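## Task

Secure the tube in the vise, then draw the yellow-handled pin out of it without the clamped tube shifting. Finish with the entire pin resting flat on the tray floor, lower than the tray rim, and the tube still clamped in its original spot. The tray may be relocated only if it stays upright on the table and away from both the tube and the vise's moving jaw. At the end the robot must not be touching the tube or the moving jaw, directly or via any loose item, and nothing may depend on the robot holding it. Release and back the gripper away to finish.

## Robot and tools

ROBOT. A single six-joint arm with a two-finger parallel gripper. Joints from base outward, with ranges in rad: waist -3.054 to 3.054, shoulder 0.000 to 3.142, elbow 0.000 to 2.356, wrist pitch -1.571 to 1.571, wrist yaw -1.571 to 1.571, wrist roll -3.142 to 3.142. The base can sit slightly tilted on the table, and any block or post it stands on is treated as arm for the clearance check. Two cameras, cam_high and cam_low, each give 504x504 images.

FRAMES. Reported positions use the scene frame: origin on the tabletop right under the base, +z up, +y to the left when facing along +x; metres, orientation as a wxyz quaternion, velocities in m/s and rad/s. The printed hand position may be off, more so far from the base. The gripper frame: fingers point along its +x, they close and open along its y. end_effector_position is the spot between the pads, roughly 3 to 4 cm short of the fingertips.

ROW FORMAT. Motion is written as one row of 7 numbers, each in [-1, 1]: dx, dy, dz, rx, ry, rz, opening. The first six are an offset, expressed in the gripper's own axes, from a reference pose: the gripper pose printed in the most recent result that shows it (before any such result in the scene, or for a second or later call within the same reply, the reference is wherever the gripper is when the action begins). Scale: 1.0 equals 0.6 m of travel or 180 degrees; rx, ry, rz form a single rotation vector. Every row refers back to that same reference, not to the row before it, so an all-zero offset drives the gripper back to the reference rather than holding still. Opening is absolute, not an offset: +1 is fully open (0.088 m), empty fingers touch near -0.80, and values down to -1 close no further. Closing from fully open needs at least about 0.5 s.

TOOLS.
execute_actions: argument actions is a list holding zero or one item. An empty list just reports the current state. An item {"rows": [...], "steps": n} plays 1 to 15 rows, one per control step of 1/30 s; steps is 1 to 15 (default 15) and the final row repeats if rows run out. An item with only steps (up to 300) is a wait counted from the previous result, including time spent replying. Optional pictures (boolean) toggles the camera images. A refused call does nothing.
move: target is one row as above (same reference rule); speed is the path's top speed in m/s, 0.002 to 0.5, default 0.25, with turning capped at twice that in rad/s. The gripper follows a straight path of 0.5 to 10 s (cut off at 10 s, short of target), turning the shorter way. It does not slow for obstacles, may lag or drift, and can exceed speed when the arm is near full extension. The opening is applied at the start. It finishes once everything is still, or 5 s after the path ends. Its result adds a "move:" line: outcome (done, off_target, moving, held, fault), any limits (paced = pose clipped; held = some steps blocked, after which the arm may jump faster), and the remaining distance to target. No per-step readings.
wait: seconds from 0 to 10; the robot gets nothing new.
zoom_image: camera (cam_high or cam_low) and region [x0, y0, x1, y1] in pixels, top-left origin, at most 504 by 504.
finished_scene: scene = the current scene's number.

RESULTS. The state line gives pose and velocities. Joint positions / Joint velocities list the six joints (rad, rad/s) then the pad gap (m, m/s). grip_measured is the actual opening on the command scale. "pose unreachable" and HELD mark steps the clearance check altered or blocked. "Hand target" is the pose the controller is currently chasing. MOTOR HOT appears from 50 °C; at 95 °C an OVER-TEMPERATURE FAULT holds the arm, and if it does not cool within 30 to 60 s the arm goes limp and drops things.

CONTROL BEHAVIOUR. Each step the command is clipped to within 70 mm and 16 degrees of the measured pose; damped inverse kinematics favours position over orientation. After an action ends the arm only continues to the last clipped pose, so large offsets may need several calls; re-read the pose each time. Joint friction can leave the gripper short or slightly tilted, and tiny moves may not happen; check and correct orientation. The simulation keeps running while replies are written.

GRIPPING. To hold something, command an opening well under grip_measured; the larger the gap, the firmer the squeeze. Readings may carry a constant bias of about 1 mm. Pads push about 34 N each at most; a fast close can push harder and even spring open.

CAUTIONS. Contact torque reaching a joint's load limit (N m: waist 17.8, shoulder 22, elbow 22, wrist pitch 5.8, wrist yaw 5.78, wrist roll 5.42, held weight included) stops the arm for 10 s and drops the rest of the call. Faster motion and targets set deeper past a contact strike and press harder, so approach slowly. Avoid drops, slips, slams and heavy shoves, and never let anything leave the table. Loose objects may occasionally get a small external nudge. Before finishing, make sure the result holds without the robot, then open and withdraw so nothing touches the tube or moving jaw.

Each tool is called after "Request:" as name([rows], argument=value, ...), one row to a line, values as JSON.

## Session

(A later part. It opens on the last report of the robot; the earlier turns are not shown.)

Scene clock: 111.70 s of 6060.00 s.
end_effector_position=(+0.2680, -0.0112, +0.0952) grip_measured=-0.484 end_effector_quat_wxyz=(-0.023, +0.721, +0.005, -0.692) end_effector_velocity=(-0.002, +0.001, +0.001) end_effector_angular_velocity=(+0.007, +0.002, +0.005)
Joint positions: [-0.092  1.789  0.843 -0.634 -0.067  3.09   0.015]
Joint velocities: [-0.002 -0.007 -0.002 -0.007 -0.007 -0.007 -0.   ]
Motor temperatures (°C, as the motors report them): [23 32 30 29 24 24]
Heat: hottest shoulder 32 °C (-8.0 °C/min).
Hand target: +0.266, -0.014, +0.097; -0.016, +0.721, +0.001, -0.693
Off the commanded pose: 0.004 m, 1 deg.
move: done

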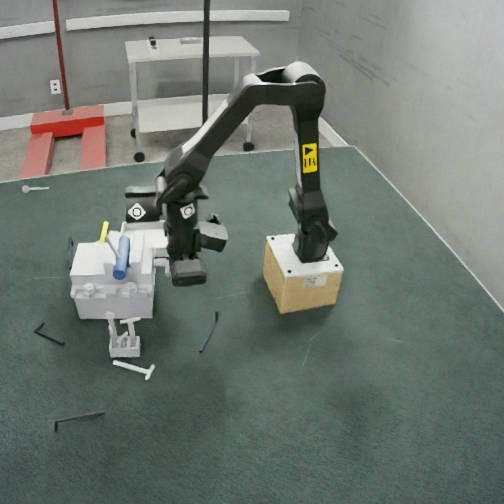

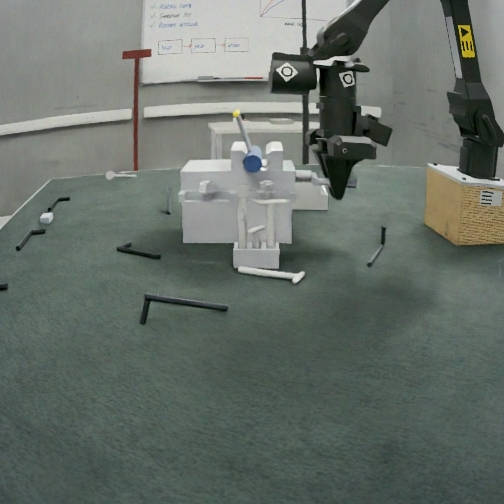

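Request:
move(target=[-0.046,0.014,0,0,0,0.01,-0.7], speed=0.08)

Request:
move(target=[-0.02,0.045,0.005,0,0,0,-0.7], speed=0.08)

Request:
move(target=[0.018,0.045,0.005,0,0,0,-0.7], speed=0.08)

Request:
move(target=[0.045,0.02,0,0,0,0,-0.7], speed=0.08)

Request:
move(target=[0.042,-0.015,0,0,0,0,-0.7], speed=0.08)

Request:
move(target=[0.018,-0.042,-0.005,0,0,0,-0.7], speed=0.08)

Request:
move(target=[-0.018,-0.042,-0.005,0,0,0,-0.7], speed=0.08)

Request:
move(target=[-0.042,-0.018,0,0,0,0,-0.7], speed=0.08)

Request:
move(target=[-0.046,0.014,0,0,0,0.01,-0.7], speed=0.08)

Request:
move(target=[-0.02,0.045,0.005,0,0,0,-0.7], speed=0.08)

Request:
move(target=[0.018,0.045,0.005,0,0,0,-0.7], speed=0.08)

Request:
move(target=[0.045,0.02,0,0,0,0,-0.7], speed=0.08)

Request:
move(target=[0.042,-0.015,0,0,0,0,-0.7], speed=0.08)

Request:
move(target=[0.018,-0.042,-0.005,0,0,0,-0.7], speed=0.08)

Request:
move(target=[-0.018,-0.042,-0.005,0,0,0,-0.7], speed=0.08)

Request:
move(target=[-0.042,-0.018,0,0,0,0,-0.7], speed=0.08)

Request:
zoom_image(camera="cam_low", region=[160, 60, 380, 220])

Scene clock: 134.37 s of 6060.00 s.
end_effector_position=(+0.2666, -0.0191, +0.1196) grip_measured=-0.492 end_effector_quat_wxyz=(-0.020, +0.720, -0.008, -0.693) end_effector_velocity=(-0.004, -0.000, +0.001) end_effector_angular_velocity=(+0.008, +0.016, +0.015)
Joint positions: [-0.11   1.728  0.89  -0.743 -0.042  3.086  0.015]
Joint velocities: [-0.007 -0.002  0.002 -0.022 -0.007 -0.022 -0.   ]
Motor temperatures (°C, as the motors report them): [23 33 30 27 24 25]
Heat: hottest shoulder 33 °C (-2.0 °C/min).
Hand target: +0.267, -0.020, +0.122; -0.012, +0.721, -0.006, -0.692
Off the commanded pose: 0.003 m, 1 deg.
move: done

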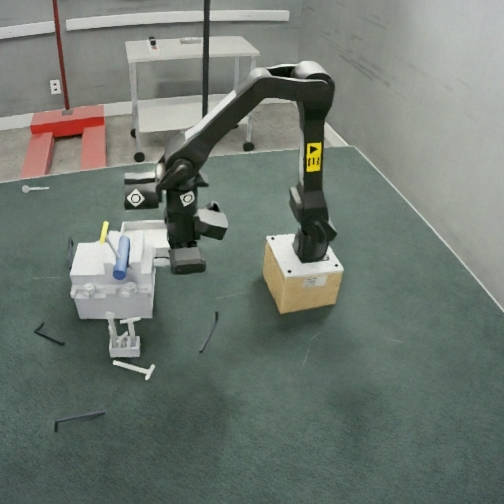

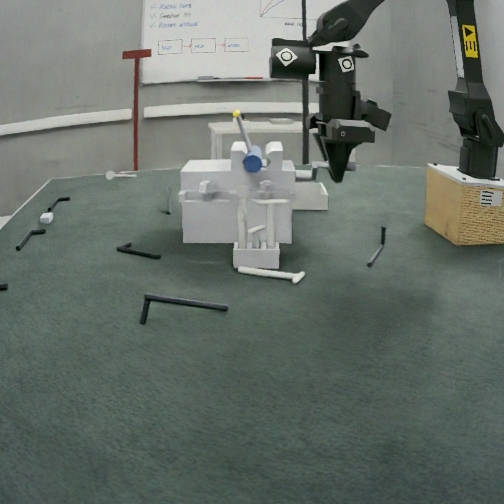

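Scene clock: 135.17 s of 6060.00 s.
end_effector_position=(+0.2623, -0.0430, +0.1304) grip_measured=-0.493 end_effector_quat_wxyz=(-0.024, +0.721, -0.005, -0.693) end_effector_velocity=(-0.002, +0.003, +0.000) end_effector_angular_velocity=(+0.023, +0.003, +0.005)
Joint positions: [-0.206  1.705  0.912 -0.792 -0.051  2.991  0.015]
Joint velocities: [-0.002 -0.002 -0.002 -0.007 -0.022 -0.007 -0.   ]
Motor temperatures (°C, as the motors report them): [23 33 30 27 24 25]
Heat: hottest shoulder 33 °C (-2.0 °C/min).
Hand target: +0.262, -0.046, +0.131; -0.019, +0.721, -0.009, -0.693
Off the commanded pose: 0.003 m, 1 deg.
move: done

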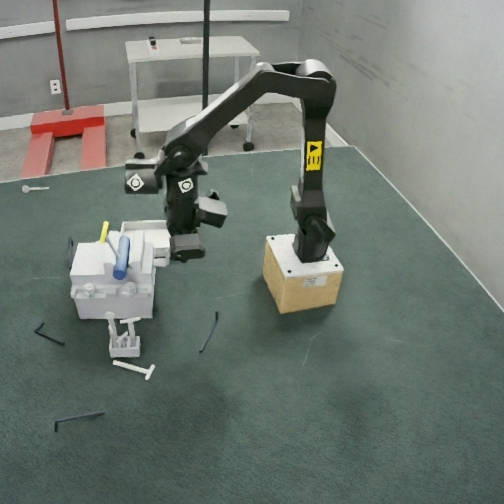

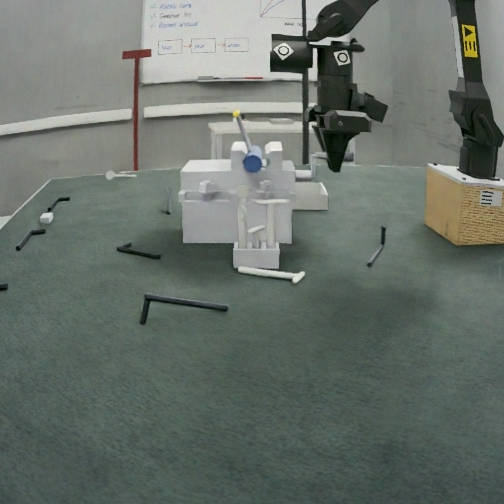

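Scene clock: 135.93 s of 6060.00 s.
end_effector_position=(+0.2592, -0.0671, +0.1225) grip_measured=-0.495 end_effector_quat_wxyz=(-0.027, +0.723, -0.005, -0.690) end_effector_velocity=(-0.005, -0.002, -0.002) end_effector_angular_velocity=(-0.002, +0.018, -0.001)
Joint positions: [-0.299  1.729  0.899 -0.755 -0.055  2.902  0.015]
Joint velocities: [-0.007  0.002 -0.007 -0.007  0.007 -0.007 -0.001]
Motor temperatures (°C, as the motors report them): [23 32 30 27 24 25]
Heat: hottest shoulder 32 °C (-3.0 °C/min).
Hand target: +0.258, -0.070, +0.119; -0.023, +0.721, -0.006, -0.693
Off the commanded pose: 0.004 m, 1 deg.
move: done

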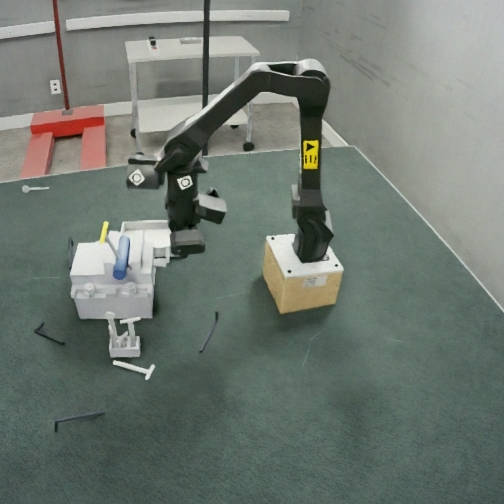

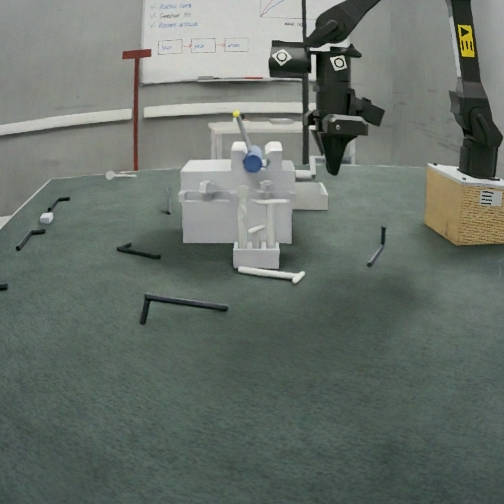

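Scene clock: 136.70 s of 6060.00 s.
end_effector_position=(+0.2578, -0.0779, +0.0981) grip_measured=-0.501 end_effector_quat_wxyz=(-0.031, +0.723, -0.009, -0.690) end_effector_velocity=(-0.004, +0.003, -0.002) end_effector_angular_velocity=(+0.012, +0.014, +0.010)
Joint positions: [-0.337  1.794  0.859 -0.653 -0.055  2.877  0.014]
Joint velocities: [ 0.002  0.002 -0.007 -0.007 -0.007 -0.007 -0.   ]
Motor temperatures (°C, as the motors report them): [23 32 30 27 24 25]
Heat: hottest shoulder 32 °C (-3.0 °C/min).
Hand target: +0.260, -0.079, +0.095; -0.027, +0.723, -0.005, -0.690
Off the commanded pose: 0.004 m, 1 deg.
move: done

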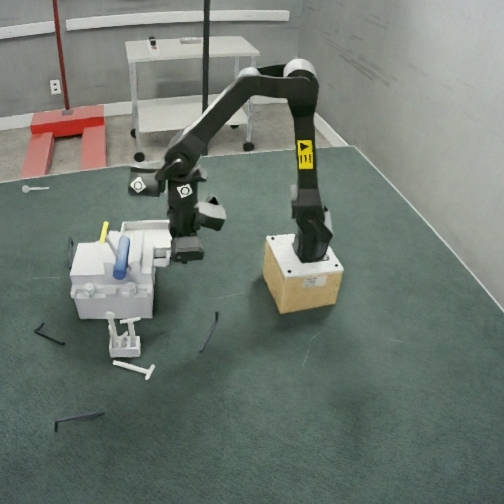

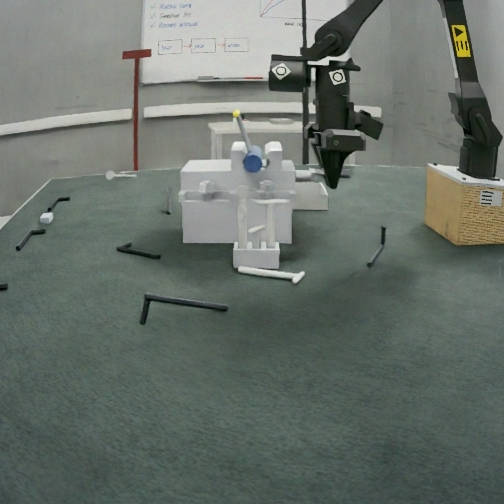

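Scene clock: 137.47 s of 6060.00 s.
end_effector_position=(+0.2590, -0.0703, +0.0768) grip_measured=-0.506 end_effector_quat_wxyz=(-0.034, +0.723, -0.014, -0.690) end_effector_velocity=(-0.003, +0.001, -0.001) end_effector_angular_velocity=(+0.010, +0.009, +0.005)
Joint positions: [-0.307  1.846  0.815 -0.552 -0.053  2.917  0.014]
Joint velocities: [-0.002  0.002 -0.002 -0.007 -0.007 -0.007 -0.   ]
Motor temperatures (°C, as the motors report them): [23 32 30 27 24 25]
Heat: hottest shoulder 32 °C (-3.0 °C/min).
Hand target: +0.259, -0.068, +0.073; -0.032, +0.722, -0.009, -0.691
Off the commanded pose: 0.004 m, 1 deg.
move: done

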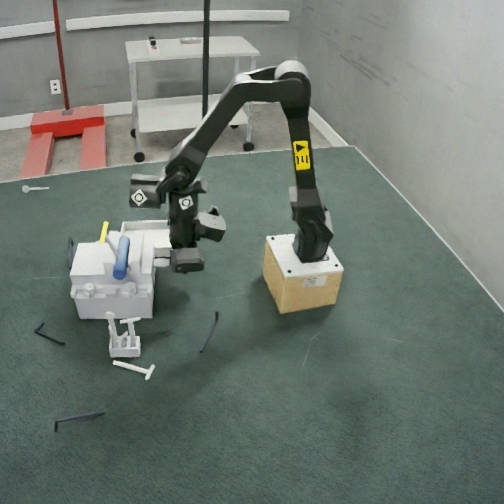

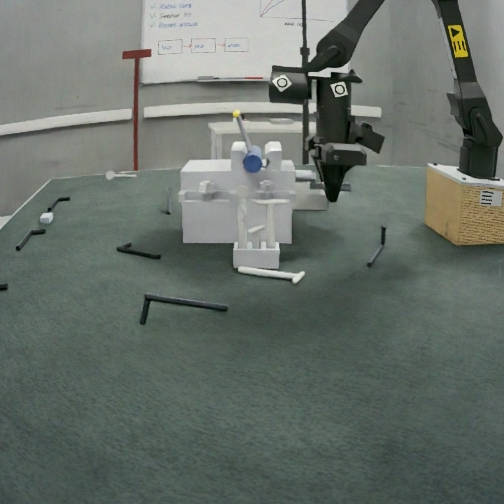

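Scene clock: 138.30 s of 6060.00 s.
end_effector_position=(+0.2626, -0.0526, +0.0663) grip_measured=-0.519 end_effector_quat_wxyz=(-0.035, +0.722, -0.029, -0.690) end_effector_velocity=(+0.003, +0.001, -0.000) end_effector_angular_velocity=(+0.006, -0.009, -0.004)
Joint positions: [-0.228  1.871  0.794 -0.5   -0.034  3.018  0.014]
Joint velocities: [ 0.002  0.002  0.002  0.007 -0.007  0.007  0.   ]
Motor temperatures (°C, as the motors report them): [23 32 30 27 24 25]
Heat: hottest shoulder 32 °C (-3.0 °C/min).
Hand target: +0.264, -0.045, +0.067; -0.034, +0.723, -0.014, -0.690
Off the commanded pose: 0.008 m, 2 deg.
move: done

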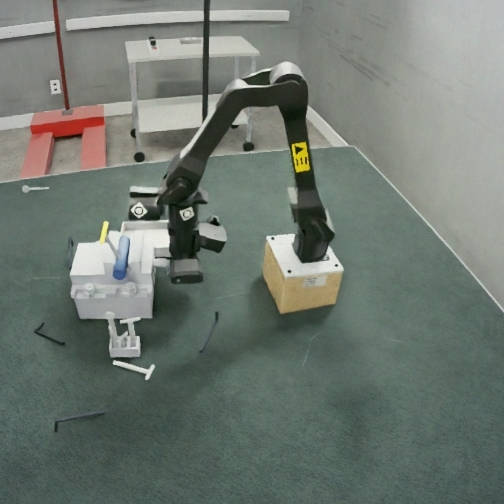

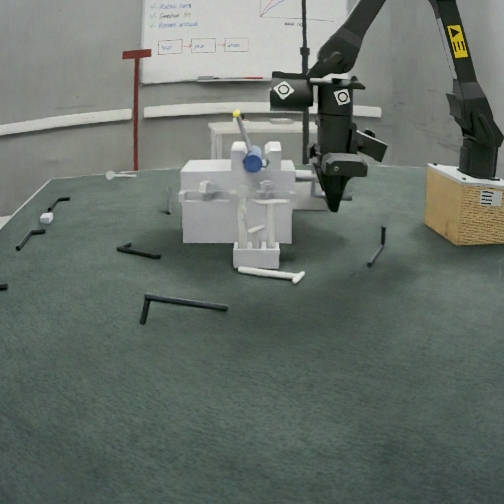

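Scene clock: 139.13 s of 6060.00 s.
end_effector_position=(+0.2667, -0.0246, +0.0713) grip_measured=-0.529 end_effector_quat_wxyz=(-0.049, +0.719, -0.028, -0.693) end_effector_velocity=(-0.000, +0.002, +0.001) end_effector_angular_velocity=(+0.007, +0.001, +0.010)
Joint positions: [-0.133  1.858  0.807 -0.532 -0.054  3.133  0.013]
Joint velocities: [ 0.002 -0.002  0.002 -0.007 -0.007 -0.007 -0.   ]
Motor temperatures (°C, as the motors report them): [23 32 30 27 24 25]
Heat: hottest shoulder 32 °C (-2.0 °C/min).
Hand target: +0.268, -0.028, +0.077; -0.035, +0.722, -0.029, -0.690
Off the commanded pose: 0.007 m, 2 deg.
move: done

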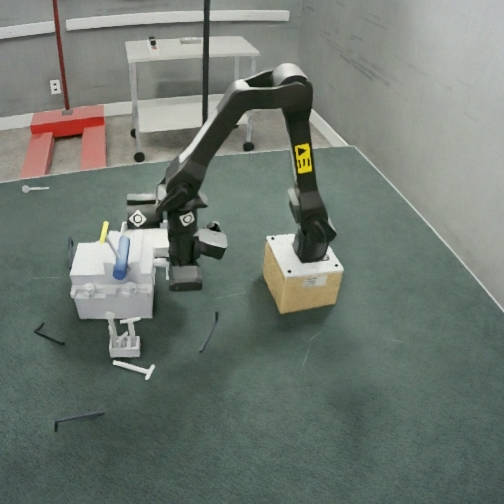

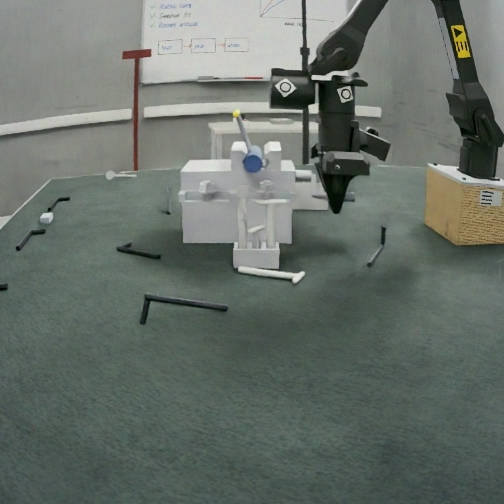

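Scene clock: 139.93 s of 6060.00 s.
end_effector_position=(+0.2681, -0.0115, +0.0944) grip_measured=-0.523 end_effector_quat_wxyz=(-0.059, +0.719, -0.008, -0.693) end_effector_velocity=(-0.000, -0.002, +0.001) end_effector_angular_velocity=(+0.007, -0.000, +0.010)
Joint positions: [-0.11   1.795  0.846 -0.635 -0.097  3.143  0.013]
Joint velocities: [-0.012 -0.002  0.002 -0.007 -0.007 -0.022 -0.   ]
Motor temperatures (°C, as the motors report them): [23 32 30 27 24 25]
Heat: hottest shoulder 32 °C (-2.0 °C/min).
Hand target: +0.267, -0.015, +0.097; -0.045, +0.719, -0.014, -0.693
Off the commanded pose: 0.004 m, 3 deg.
joint sent to its limit — the command would take joint 6 (wrist roll) past its upper limit, so that joint was sent only as far as its limit.
move: off_target

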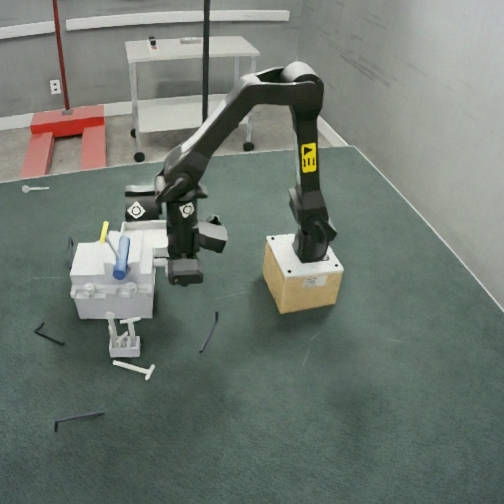

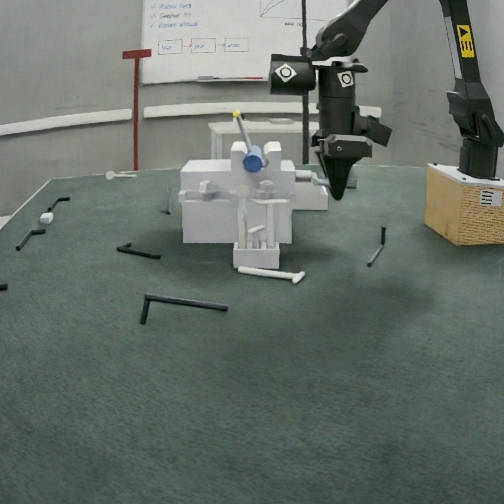

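Scene clock: 140.70 s of 6060.00 s.
end_effector_position=(+0.2667, -0.0188, +0.1188) grip_measured=-0.523 end_effector_quat_wxyz=(-0.052, +0.718, -0.017, -0.694) end_effector_velocity=(-0.001, +0.005, +0.002) end_effector_angular_velocity=(+0.037, -0.002, +0.006)
Joint positions: [-0.127  1.736  0.894 -0.746 -0.073  3.127  0.013]
Joint velocities: [-0.002 -0.007 -0.002 -0.007 -0.037 -0.007 -0.   ]
Motor temperatures (°C, as the motors report them): [23 32 30 27 24 25]
Heat: hottest shoulder 32 °C (-2.0 °C/min).
Hand target: +0.266, -0.022, +0.121; -0.049, +0.718, -0.020, -0.694
Off the commanded pose: 0.004 m, 0 deg.
move: done

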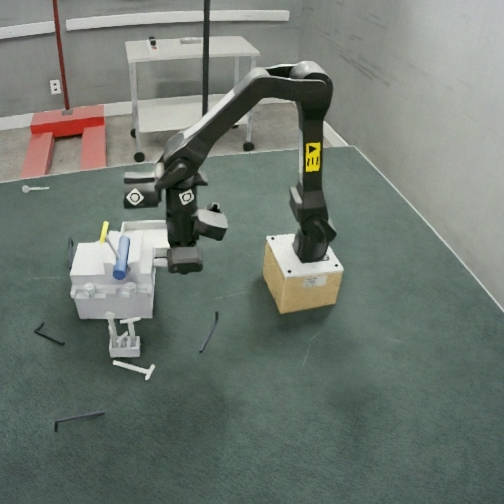

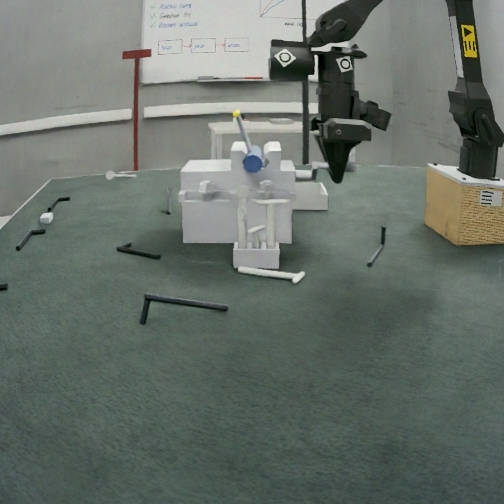

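Scene clock: 141.53 s of 6060.00 s.
end_effector_position=(+0.2622, -0.0428, +0.1301) grip_measured=-0.525 end_effector_quat_wxyz=(-0.057, +0.719, -0.014, -0.693) end_effector_velocity=(-0.002, -0.000, +0.000) end_effector_angular_velocity=(+0.009, +0.005, +0.000)
Joint positions: [-0.224  1.711  0.915 -0.797 -0.083  3.033  0.013]
Joint velocities: [-0.007 -0.002 -0.002 -0.007 -0.007 -0.007 -0.   ]
Motor temperatures (°C, as the motors report them): [23 32 30 27 24 25]
Heat: hottest shoulder 32 °C (-2.0 °C/min).
Hand target: +0.261, -0.046, +0.130; -0.052, +0.718, -0.017, -0.694
Off the commanded pose: 0.004 m, 1 deg.
move: done

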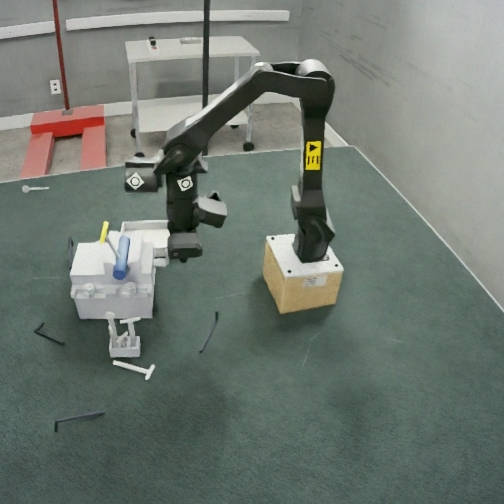

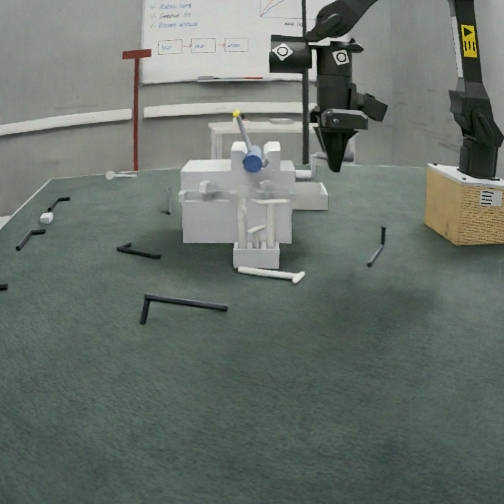

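Scene clock: 142.30 s of 6060.00 s.
end_effector_position=(+0.2589, -0.0674, +0.1220) grip_measured=-0.528 end_effector_quat_wxyz=(-0.060, +0.723, -0.016, -0.688) end_effector_velocity=(-0.006, +0.001, -0.001) end_effector_angular_velocity=(+0.016, +0.024, -0.015)
Joint positions: [-0.317  1.734  0.901 -0.758 -0.086  2.947  0.013]
Joint velocities: [-0.007  0.002 -0.002 -0.022 -0.007  0.007 -0.   ]
Motor temperatures (°C, as the motors report them): [23 32 30 27 24 25]
Heat: hottest shoulder 32 °C (-2.0 °C/min).
Hand target: +0.257, -0.069, +0.118; -0.057, +0.719, -0.015, -0.692
Off the commanded pose: 0.005 m, 1 deg.
move: done

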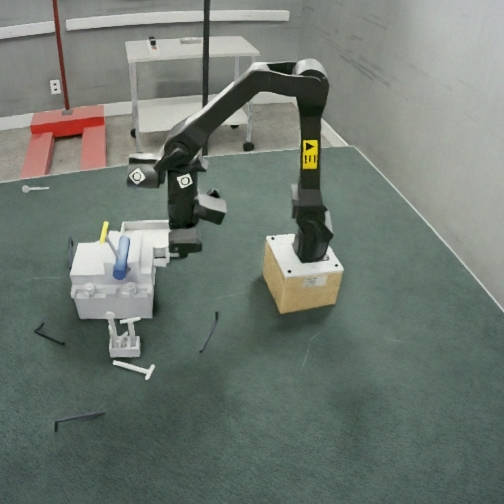

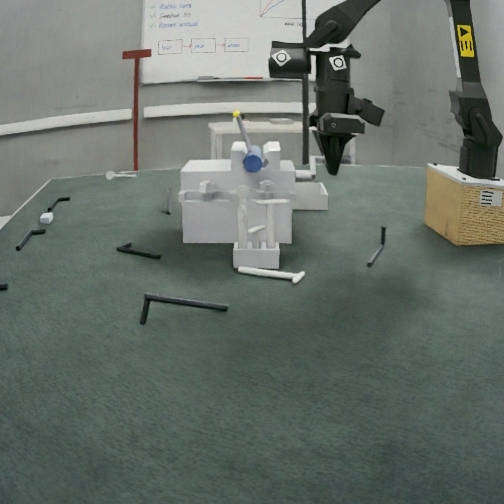

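Scene clock: 143.10 s of 6060.00 s.
end_effector_position=(+0.2576, -0.0782, +0.0977) grip_measured=-0.533 end_effector_quat_wxyz=(-0.063, +0.723, -0.021, -0.688) end_effector_velocity=(-0.002, +0.001, -0.003) end_effector_angular_velocity=(+0.023, -0.001, -0.004)
Joint positions: [-0.354  1.798  0.86  -0.653 -0.082  2.922  0.013]
Joint velocities: [-0.012  0.007 -0.007  0.007 -0.022 -0.007 -0.   ]
Motor temperatures (°C, as the motors report them): [23 32 30 27 24 25]
Heat: hottest shoulder 32 °C (-2.0 °C/min).
Hand target: +0.259, -0.078, +0.094; -0.060, +0.723, -0.016, -0.688
Off the commanded pose: 0.004 m, 1 deg.
move: done

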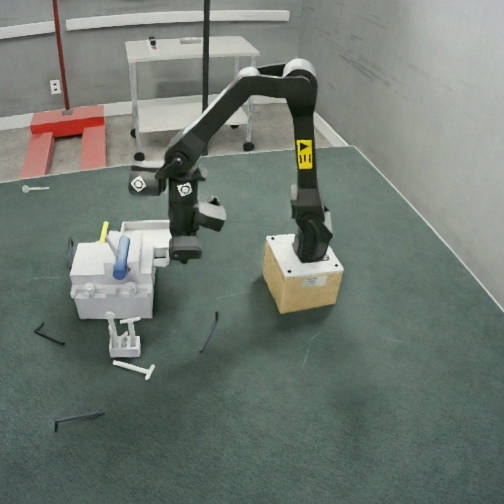

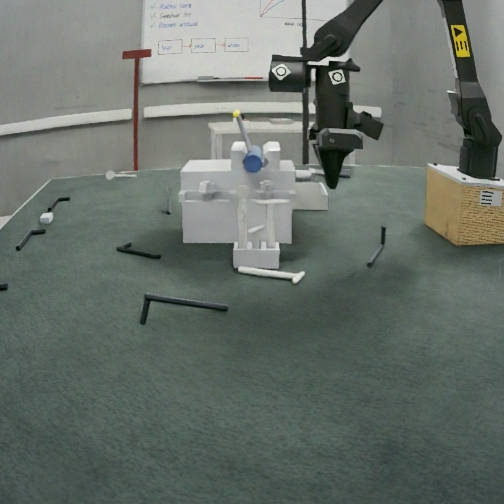

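Scene clock: 143.87 s of 6060.00 s.
end_effector_position=(+0.2591, -0.0703, +0.0765) grip_measured=-0.538 end_effector_quat_wxyz=(-0.064, +0.723, -0.025, -0.687) end_effector_velocity=(-0.002, +0.001, -0.003) end_effector_angular_velocity=(+0.010, +0.005, -0.010)
Joint positions: [-0.321  1.849  0.816 -0.552 -0.079  2.962  0.013]
Joint velocities: [-0.002  0.007 -0.007  0.007 -0.007  0.007  0.   ]
Motor temperatures (°C, as the motors report them): [23 32 30 27 24 25]
Heat: hottest shoulder 32 °C (-2.0 °C/min).
Hand target: +0.260, -0.068, +0.073; -0.063, +0.723, -0.020, -0.688
Off the commanded pose: 0.004 m, 1 deg.
move: done

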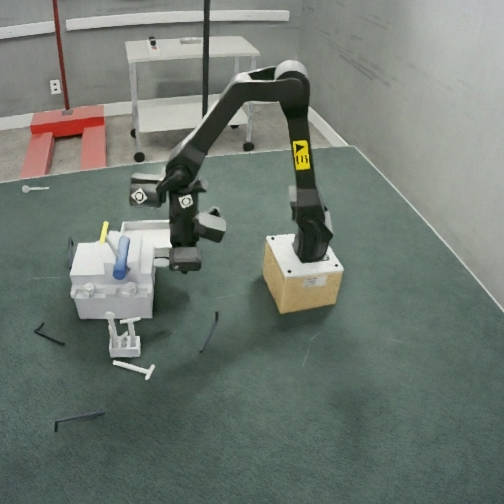

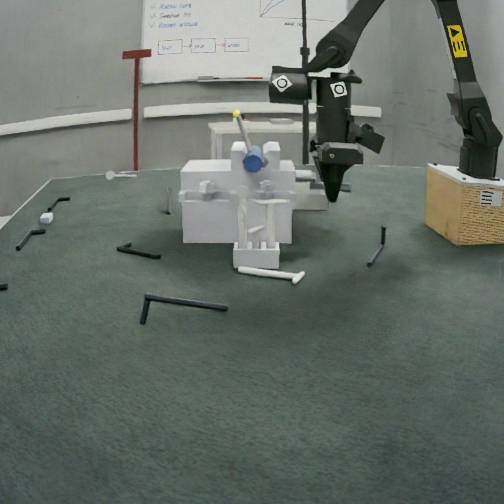

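Scene clock: 144.70 s of 6060.00 s.
end_effector_position=(+0.2628, -0.0525, +0.0662) grip_measured=-0.550 end_effector_quat_wxyz=(-0.067, +0.721, -0.040, -0.689) end_effector_velocity=(-0.005, +0.004, -0.001) end_effector_angular_velocity=(+0.027, +0.021, +0.005)
Joint positions: [-0.242  1.875  0.798 -0.504 -0.06   3.066  0.012]
Joint velocities: [-0.002  0.002 -0.002 -0.022 -0.022 -0.007 -0.   ]
Motor temperatures (°C, as the motors report them): [23 32 30 27 24 25]
Heat: hottest shoulder 32 °C (-2.0 °C/min).
Hand target: +0.266, -0.045, +0.067; -0.064, +0.723, -0.025, -0.687
Off the commanded pose: 0.008 m, 2 deg.
move: done

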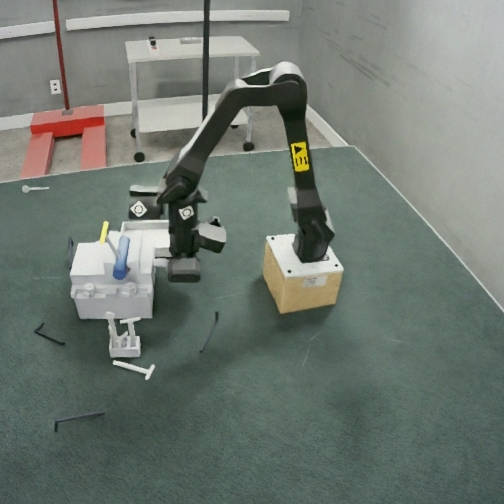

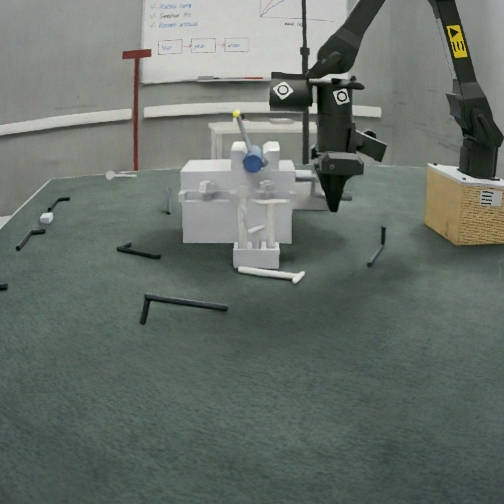

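Scene clock: 145.50 s of 6060.00 s.
end_effector_position=(+0.2667, -0.0271, +0.0702) grip_measured=-0.550 end_effector_quat_wxyz=(-0.077, +0.716, -0.028, -0.694) end_effector_velocity=(-0.002, +0.002, +0.000) end_effector_angular_velocity=(+0.008, +0.006, +0.010)
Joint positions: [-0.163  1.87   0.814 -0.537 -0.091  3.142  0.012]
Joint velocities: [ 0.002 -0.002 -0.002 -0.007 -0.007 -0.007  0.   ]
Motor temperatures (°C, as the motors report them): [23 32 30 27 24 25]
Heat: hottest shoulder 32 °C (-2.0 °C/min).
Hand target: +0.269, -0.028, +0.078; -0.064, +0.721, -0.031, -0.689
Off the commanded pose: 0.008 m, 2 deg.
joint sent to its limit — the command would take joint 6 (wrist roll) past its upper limit, so that joint was sent only as far as its limit.
move: done

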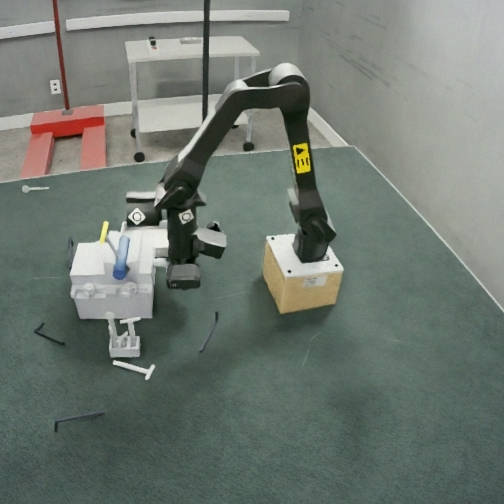

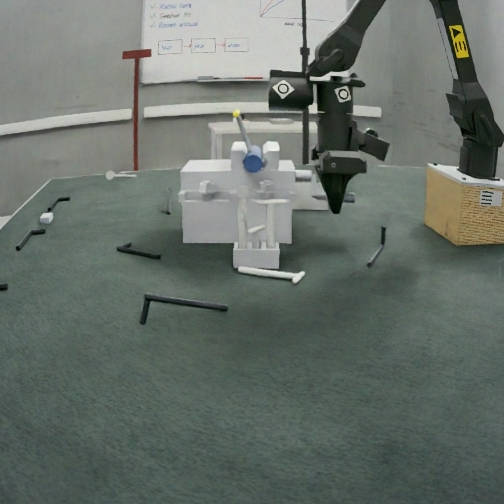

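Scene clock: 146.30 s of 6060.00 s.
end_effector_position=(+0.2683, -0.0123, +0.0935) grip_measured=-0.539 end_effector_quat_wxyz=(-0.088, +0.714, -0.001, -0.695) end_effector_velocity=(+0.001, +0.000, +0.004) end_effector_angular_velocity=(+0.006, -0.009, +0.005)
Joint positions: [-0.14   1.81   0.855 -0.644 -0.146  3.143  0.013]
Joint velocities: [-0.002 -0.012  0.002 -0.007 -0.007 -0.007 -0.   ]
Motor temperatures (°C, as the motors report them): [23 32 30 27 24 25]
Heat: hottest shoulder 32 °C (-1.0 °C/min).
Hand target: +0.268, -0.018, +0.096; -0.073, +0.716, -0.012, -0.694
Off the commanded pose: 0.006 m, 3 deg.
joint sent to its limit — the command would take joint 6 (wrist roll) past its upper limit, so that joint was sent only as far as its limit.
move: off_target

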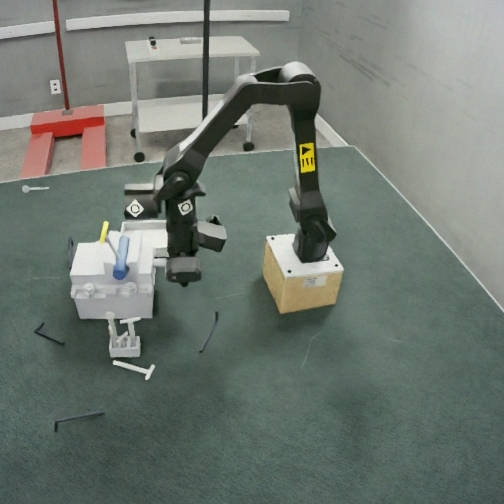

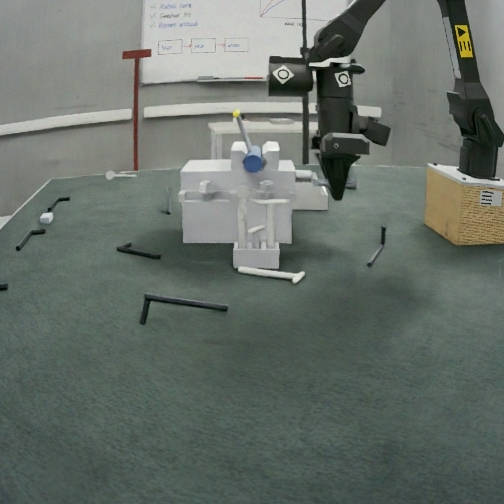

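Region (160, 60, 380, 220) of cam_low's 504x504 image, scaled by 2.291, with more detail than that image has; it fills the top 367 rows of this view, and the rest is white.

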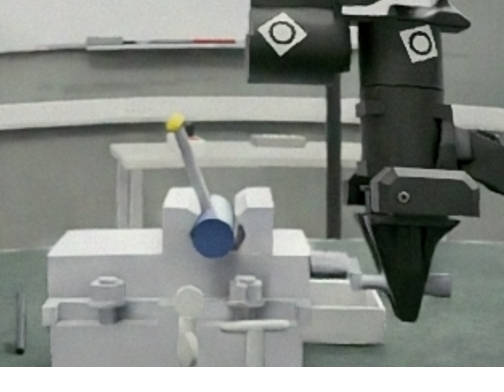

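Request:
execute_actions(actions=[])

Scene clock: 164.07 s of 6060.00 s.
end_effector_position=(+0.2684, -0.0121, +0.0943) grip_measured=-0.536 end_effector_quat_wxyz=(-0.084, +0.715, -0.001, -0.694) end_effector_velocity=(-0.002, -0.001, +0.000) end_effector_angular_velocity=(+0.008, +0.005, -0.000)
Joint positions: [-0.136  1.807  0.856 -0.647 -0.141  3.14   0.013]
Joint velocities: [-0.007 -0.002 -0.002 -0.007 -0.007 -0.007 -0.001]
Motor temperatures (°C, as the motors report them): [23 33 30 26 25 25]
Heat: hottest shoulder 33 °C (+1.0 °C/min).
Hand target: +0.268, -0.018, +0.096; -0.072, +0.716, -0.012, -0.694
Off the commanded pose: 0.006 m, 3 deg.
Steps of this call (steps 1 to 533: nothing new was sent). Readings (end_effector_position):
1: (+0.2683, -0.0122, +0.0935)
2: (+0.2682, -0.0122, +0.0935)
4: (+0.2682, -0.0122, +0.0935)
8: (+0.2682, -0.0122, +0.0936)
533: the state above

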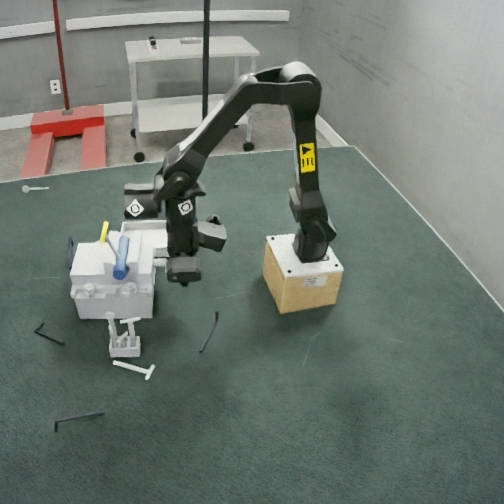

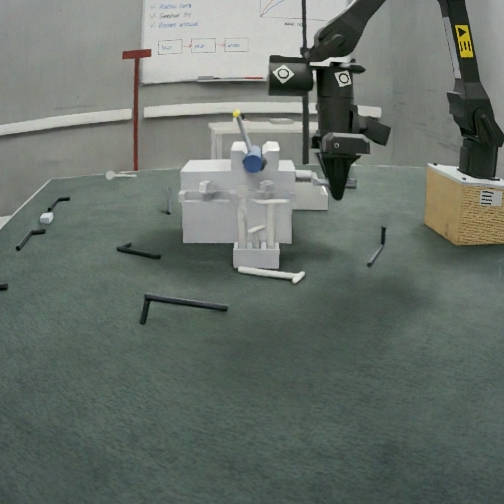

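Request:
move(target=[-0.046,0.012,0,0,0,0,-0.8], speed=0.08)

Request:
move(target=[-0.022,0.044,0.005,0,0,0,-0.8], speed=0.08)

Request:
move(target=[0.016,0.045,0.005,0,0,0,-0.8], speed=0.08)

Request:
move(target=[0.044,0.022,0,0,0,0,-0.8], speed=0.08)

Scene clock: 172.43 s of 6060.00 s.
end_effector_position=(+0.2667, -0.0197, +0.1184) grip_measured=-0.537 end_effector_quat_wxyz=(-0.087, +0.714, +0.002, -0.695) end_effector_velocity=(-0.004, -0.000, +0.001) end_effector_angular_velocity=(+0.010, +0.015, -0.000)
Joint positions: [-0.171  1.75   0.903 -0.758 -0.147  3.106  0.013]
Joint velocities: [-0.007 -0.002  0.002 -0.022 -0.007 -0.007  0.   ]
Motor temperatures (°C, as the motors report them): [23 33 30 26 25 25]
Heat: hottest shoulder 33 °C (+1.0 °C/min).
Hand target: +0.267, -0.022, +0.121; -0.084, +0.715, -0.001, -0.694
Off the commanded pose: 0.004 m, 0 deg.
move: done

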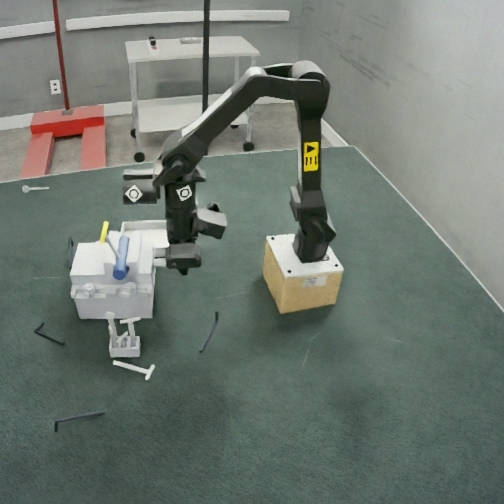

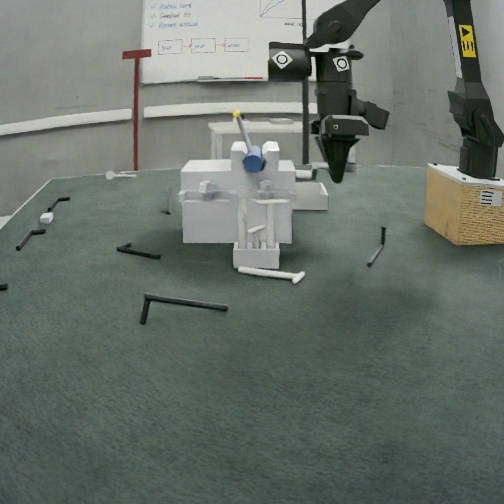

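Scene clock: 173.27 s of 6060.00 s.
end_effector_position=(+0.2621, -0.0435, +0.1297) grip_measured=-0.539 end_effector_quat_wxyz=(-0.093, +0.715, +0.004, -0.693) end_effector_velocity=(-0.002, -0.002, +0.002) end_effector_angular_velocity=(+0.009, +0.001, -0.019)
Joint positions: [-0.268  1.73   0.928 -0.814 -0.157  3.013  0.013]
Joint velocities: [-0.012 -0.007 -0.002 -0.007 -0.007  0.007 -0.   ]
Motor temperatures (°C, as the motors report them): [23 33 30 26 25 25]
Heat: hottest shoulder 33 °C (+1.0 °C/min).
Hand target: +0.260, -0.047, +0.128; -0.087, +0.714, +0.001, -0.695
Off the commanded pose: 0.004 m, 1 deg.
move: done

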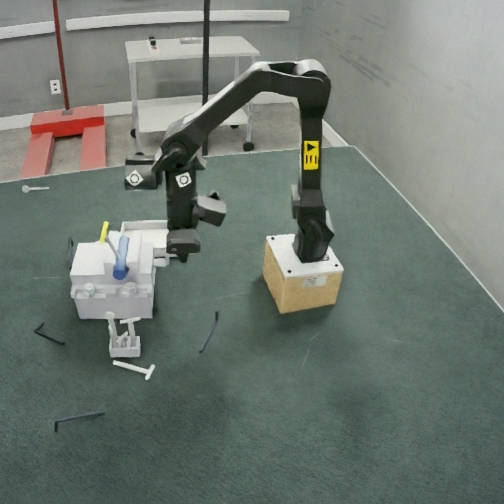

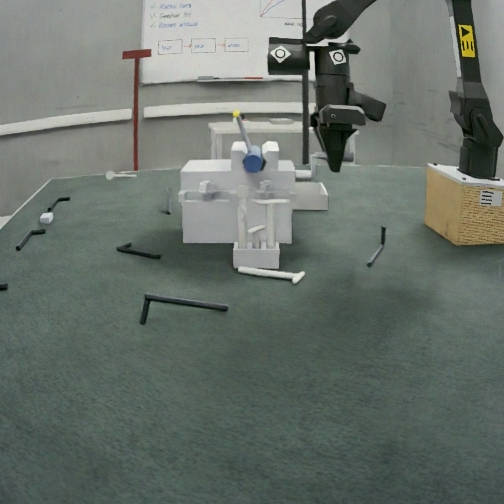

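Scene clock: 174.03 s of 6060.00 s.
end_effector_position=(+0.2587, -0.0683, +0.1217) grip_measured=-0.543 end_effector_quat_wxyz=(-0.096, +0.720, +0.001, -0.688) end_effector_velocity=(-0.008, +0.000, -0.002) end_effector_angular_velocity=(+0.018, +0.026, -0.005)
Joint positions: [-0.36   1.755  0.918 -0.78  -0.155  2.93   0.012]
Joint velocities: [-0.012  0.002 -0.007 -0.022 -0.007 -0.007 -0.   ]
Motor temperatures (°C, as the motors report them): [23 33 30 26 25 25]
Heat: hottest shoulder 33 °C (+1.0 °C/min).
Hand target: +0.256, -0.069, +0.117; -0.093, +0.716, +0.004, -0.692
Off the commanded pose: 0.006 m, 1 deg.
move: done

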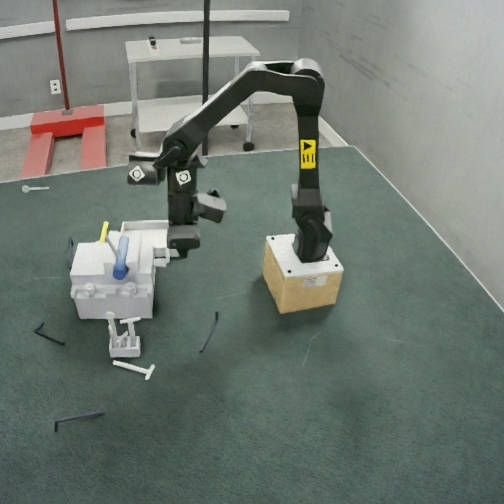

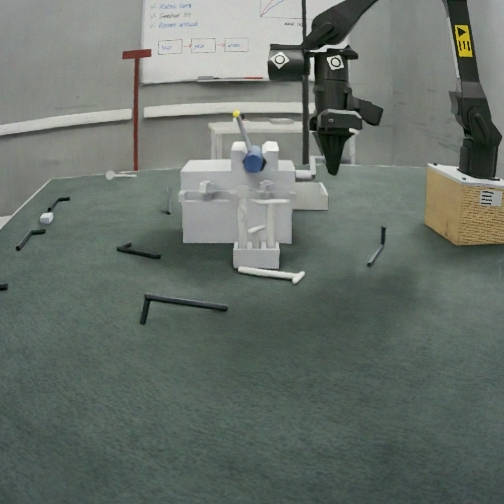

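Scene clock: 174.80 s of 6060.00 s.
end_effector_position=(+0.2574, -0.0790, +0.0974) grip_measured=-0.547 end_effector_quat_wxyz=(-0.097, +0.720, -0.004, -0.687) end_effector_velocity=(-0.005, +0.004, -0.003) end_effector_angular_velocity=(+0.014, +0.015, +0.024)
Joint positions: [-0.394  1.818  0.879 -0.677 -0.149  2.906  0.012]
Joint velocities: [ 0.002  0.002 -0.012 -0.007 -0.007 -0.022 -0.   ]
Motor temperatures (°C, as the motors report them): [23 33 30 26 25 25]
Heat: hottest shoulder 33 °C (+1.0 °C/min).
Hand target: +0.258, -0.078, +0.094; -0.096, +0.720, +0.001, -0.688
Off the commanded pose: 0.004 m, 1 deg.
move: done

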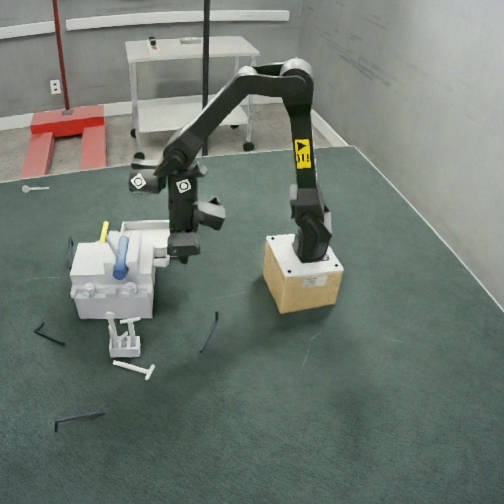

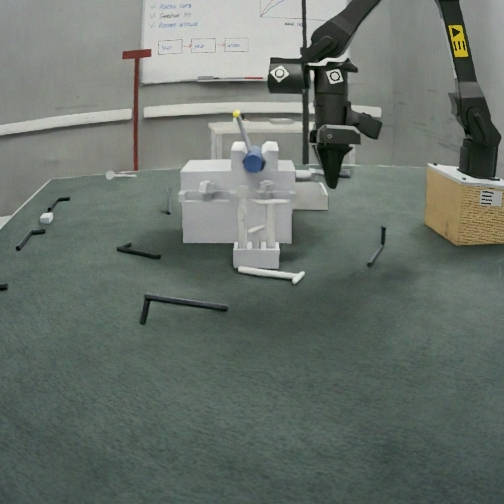

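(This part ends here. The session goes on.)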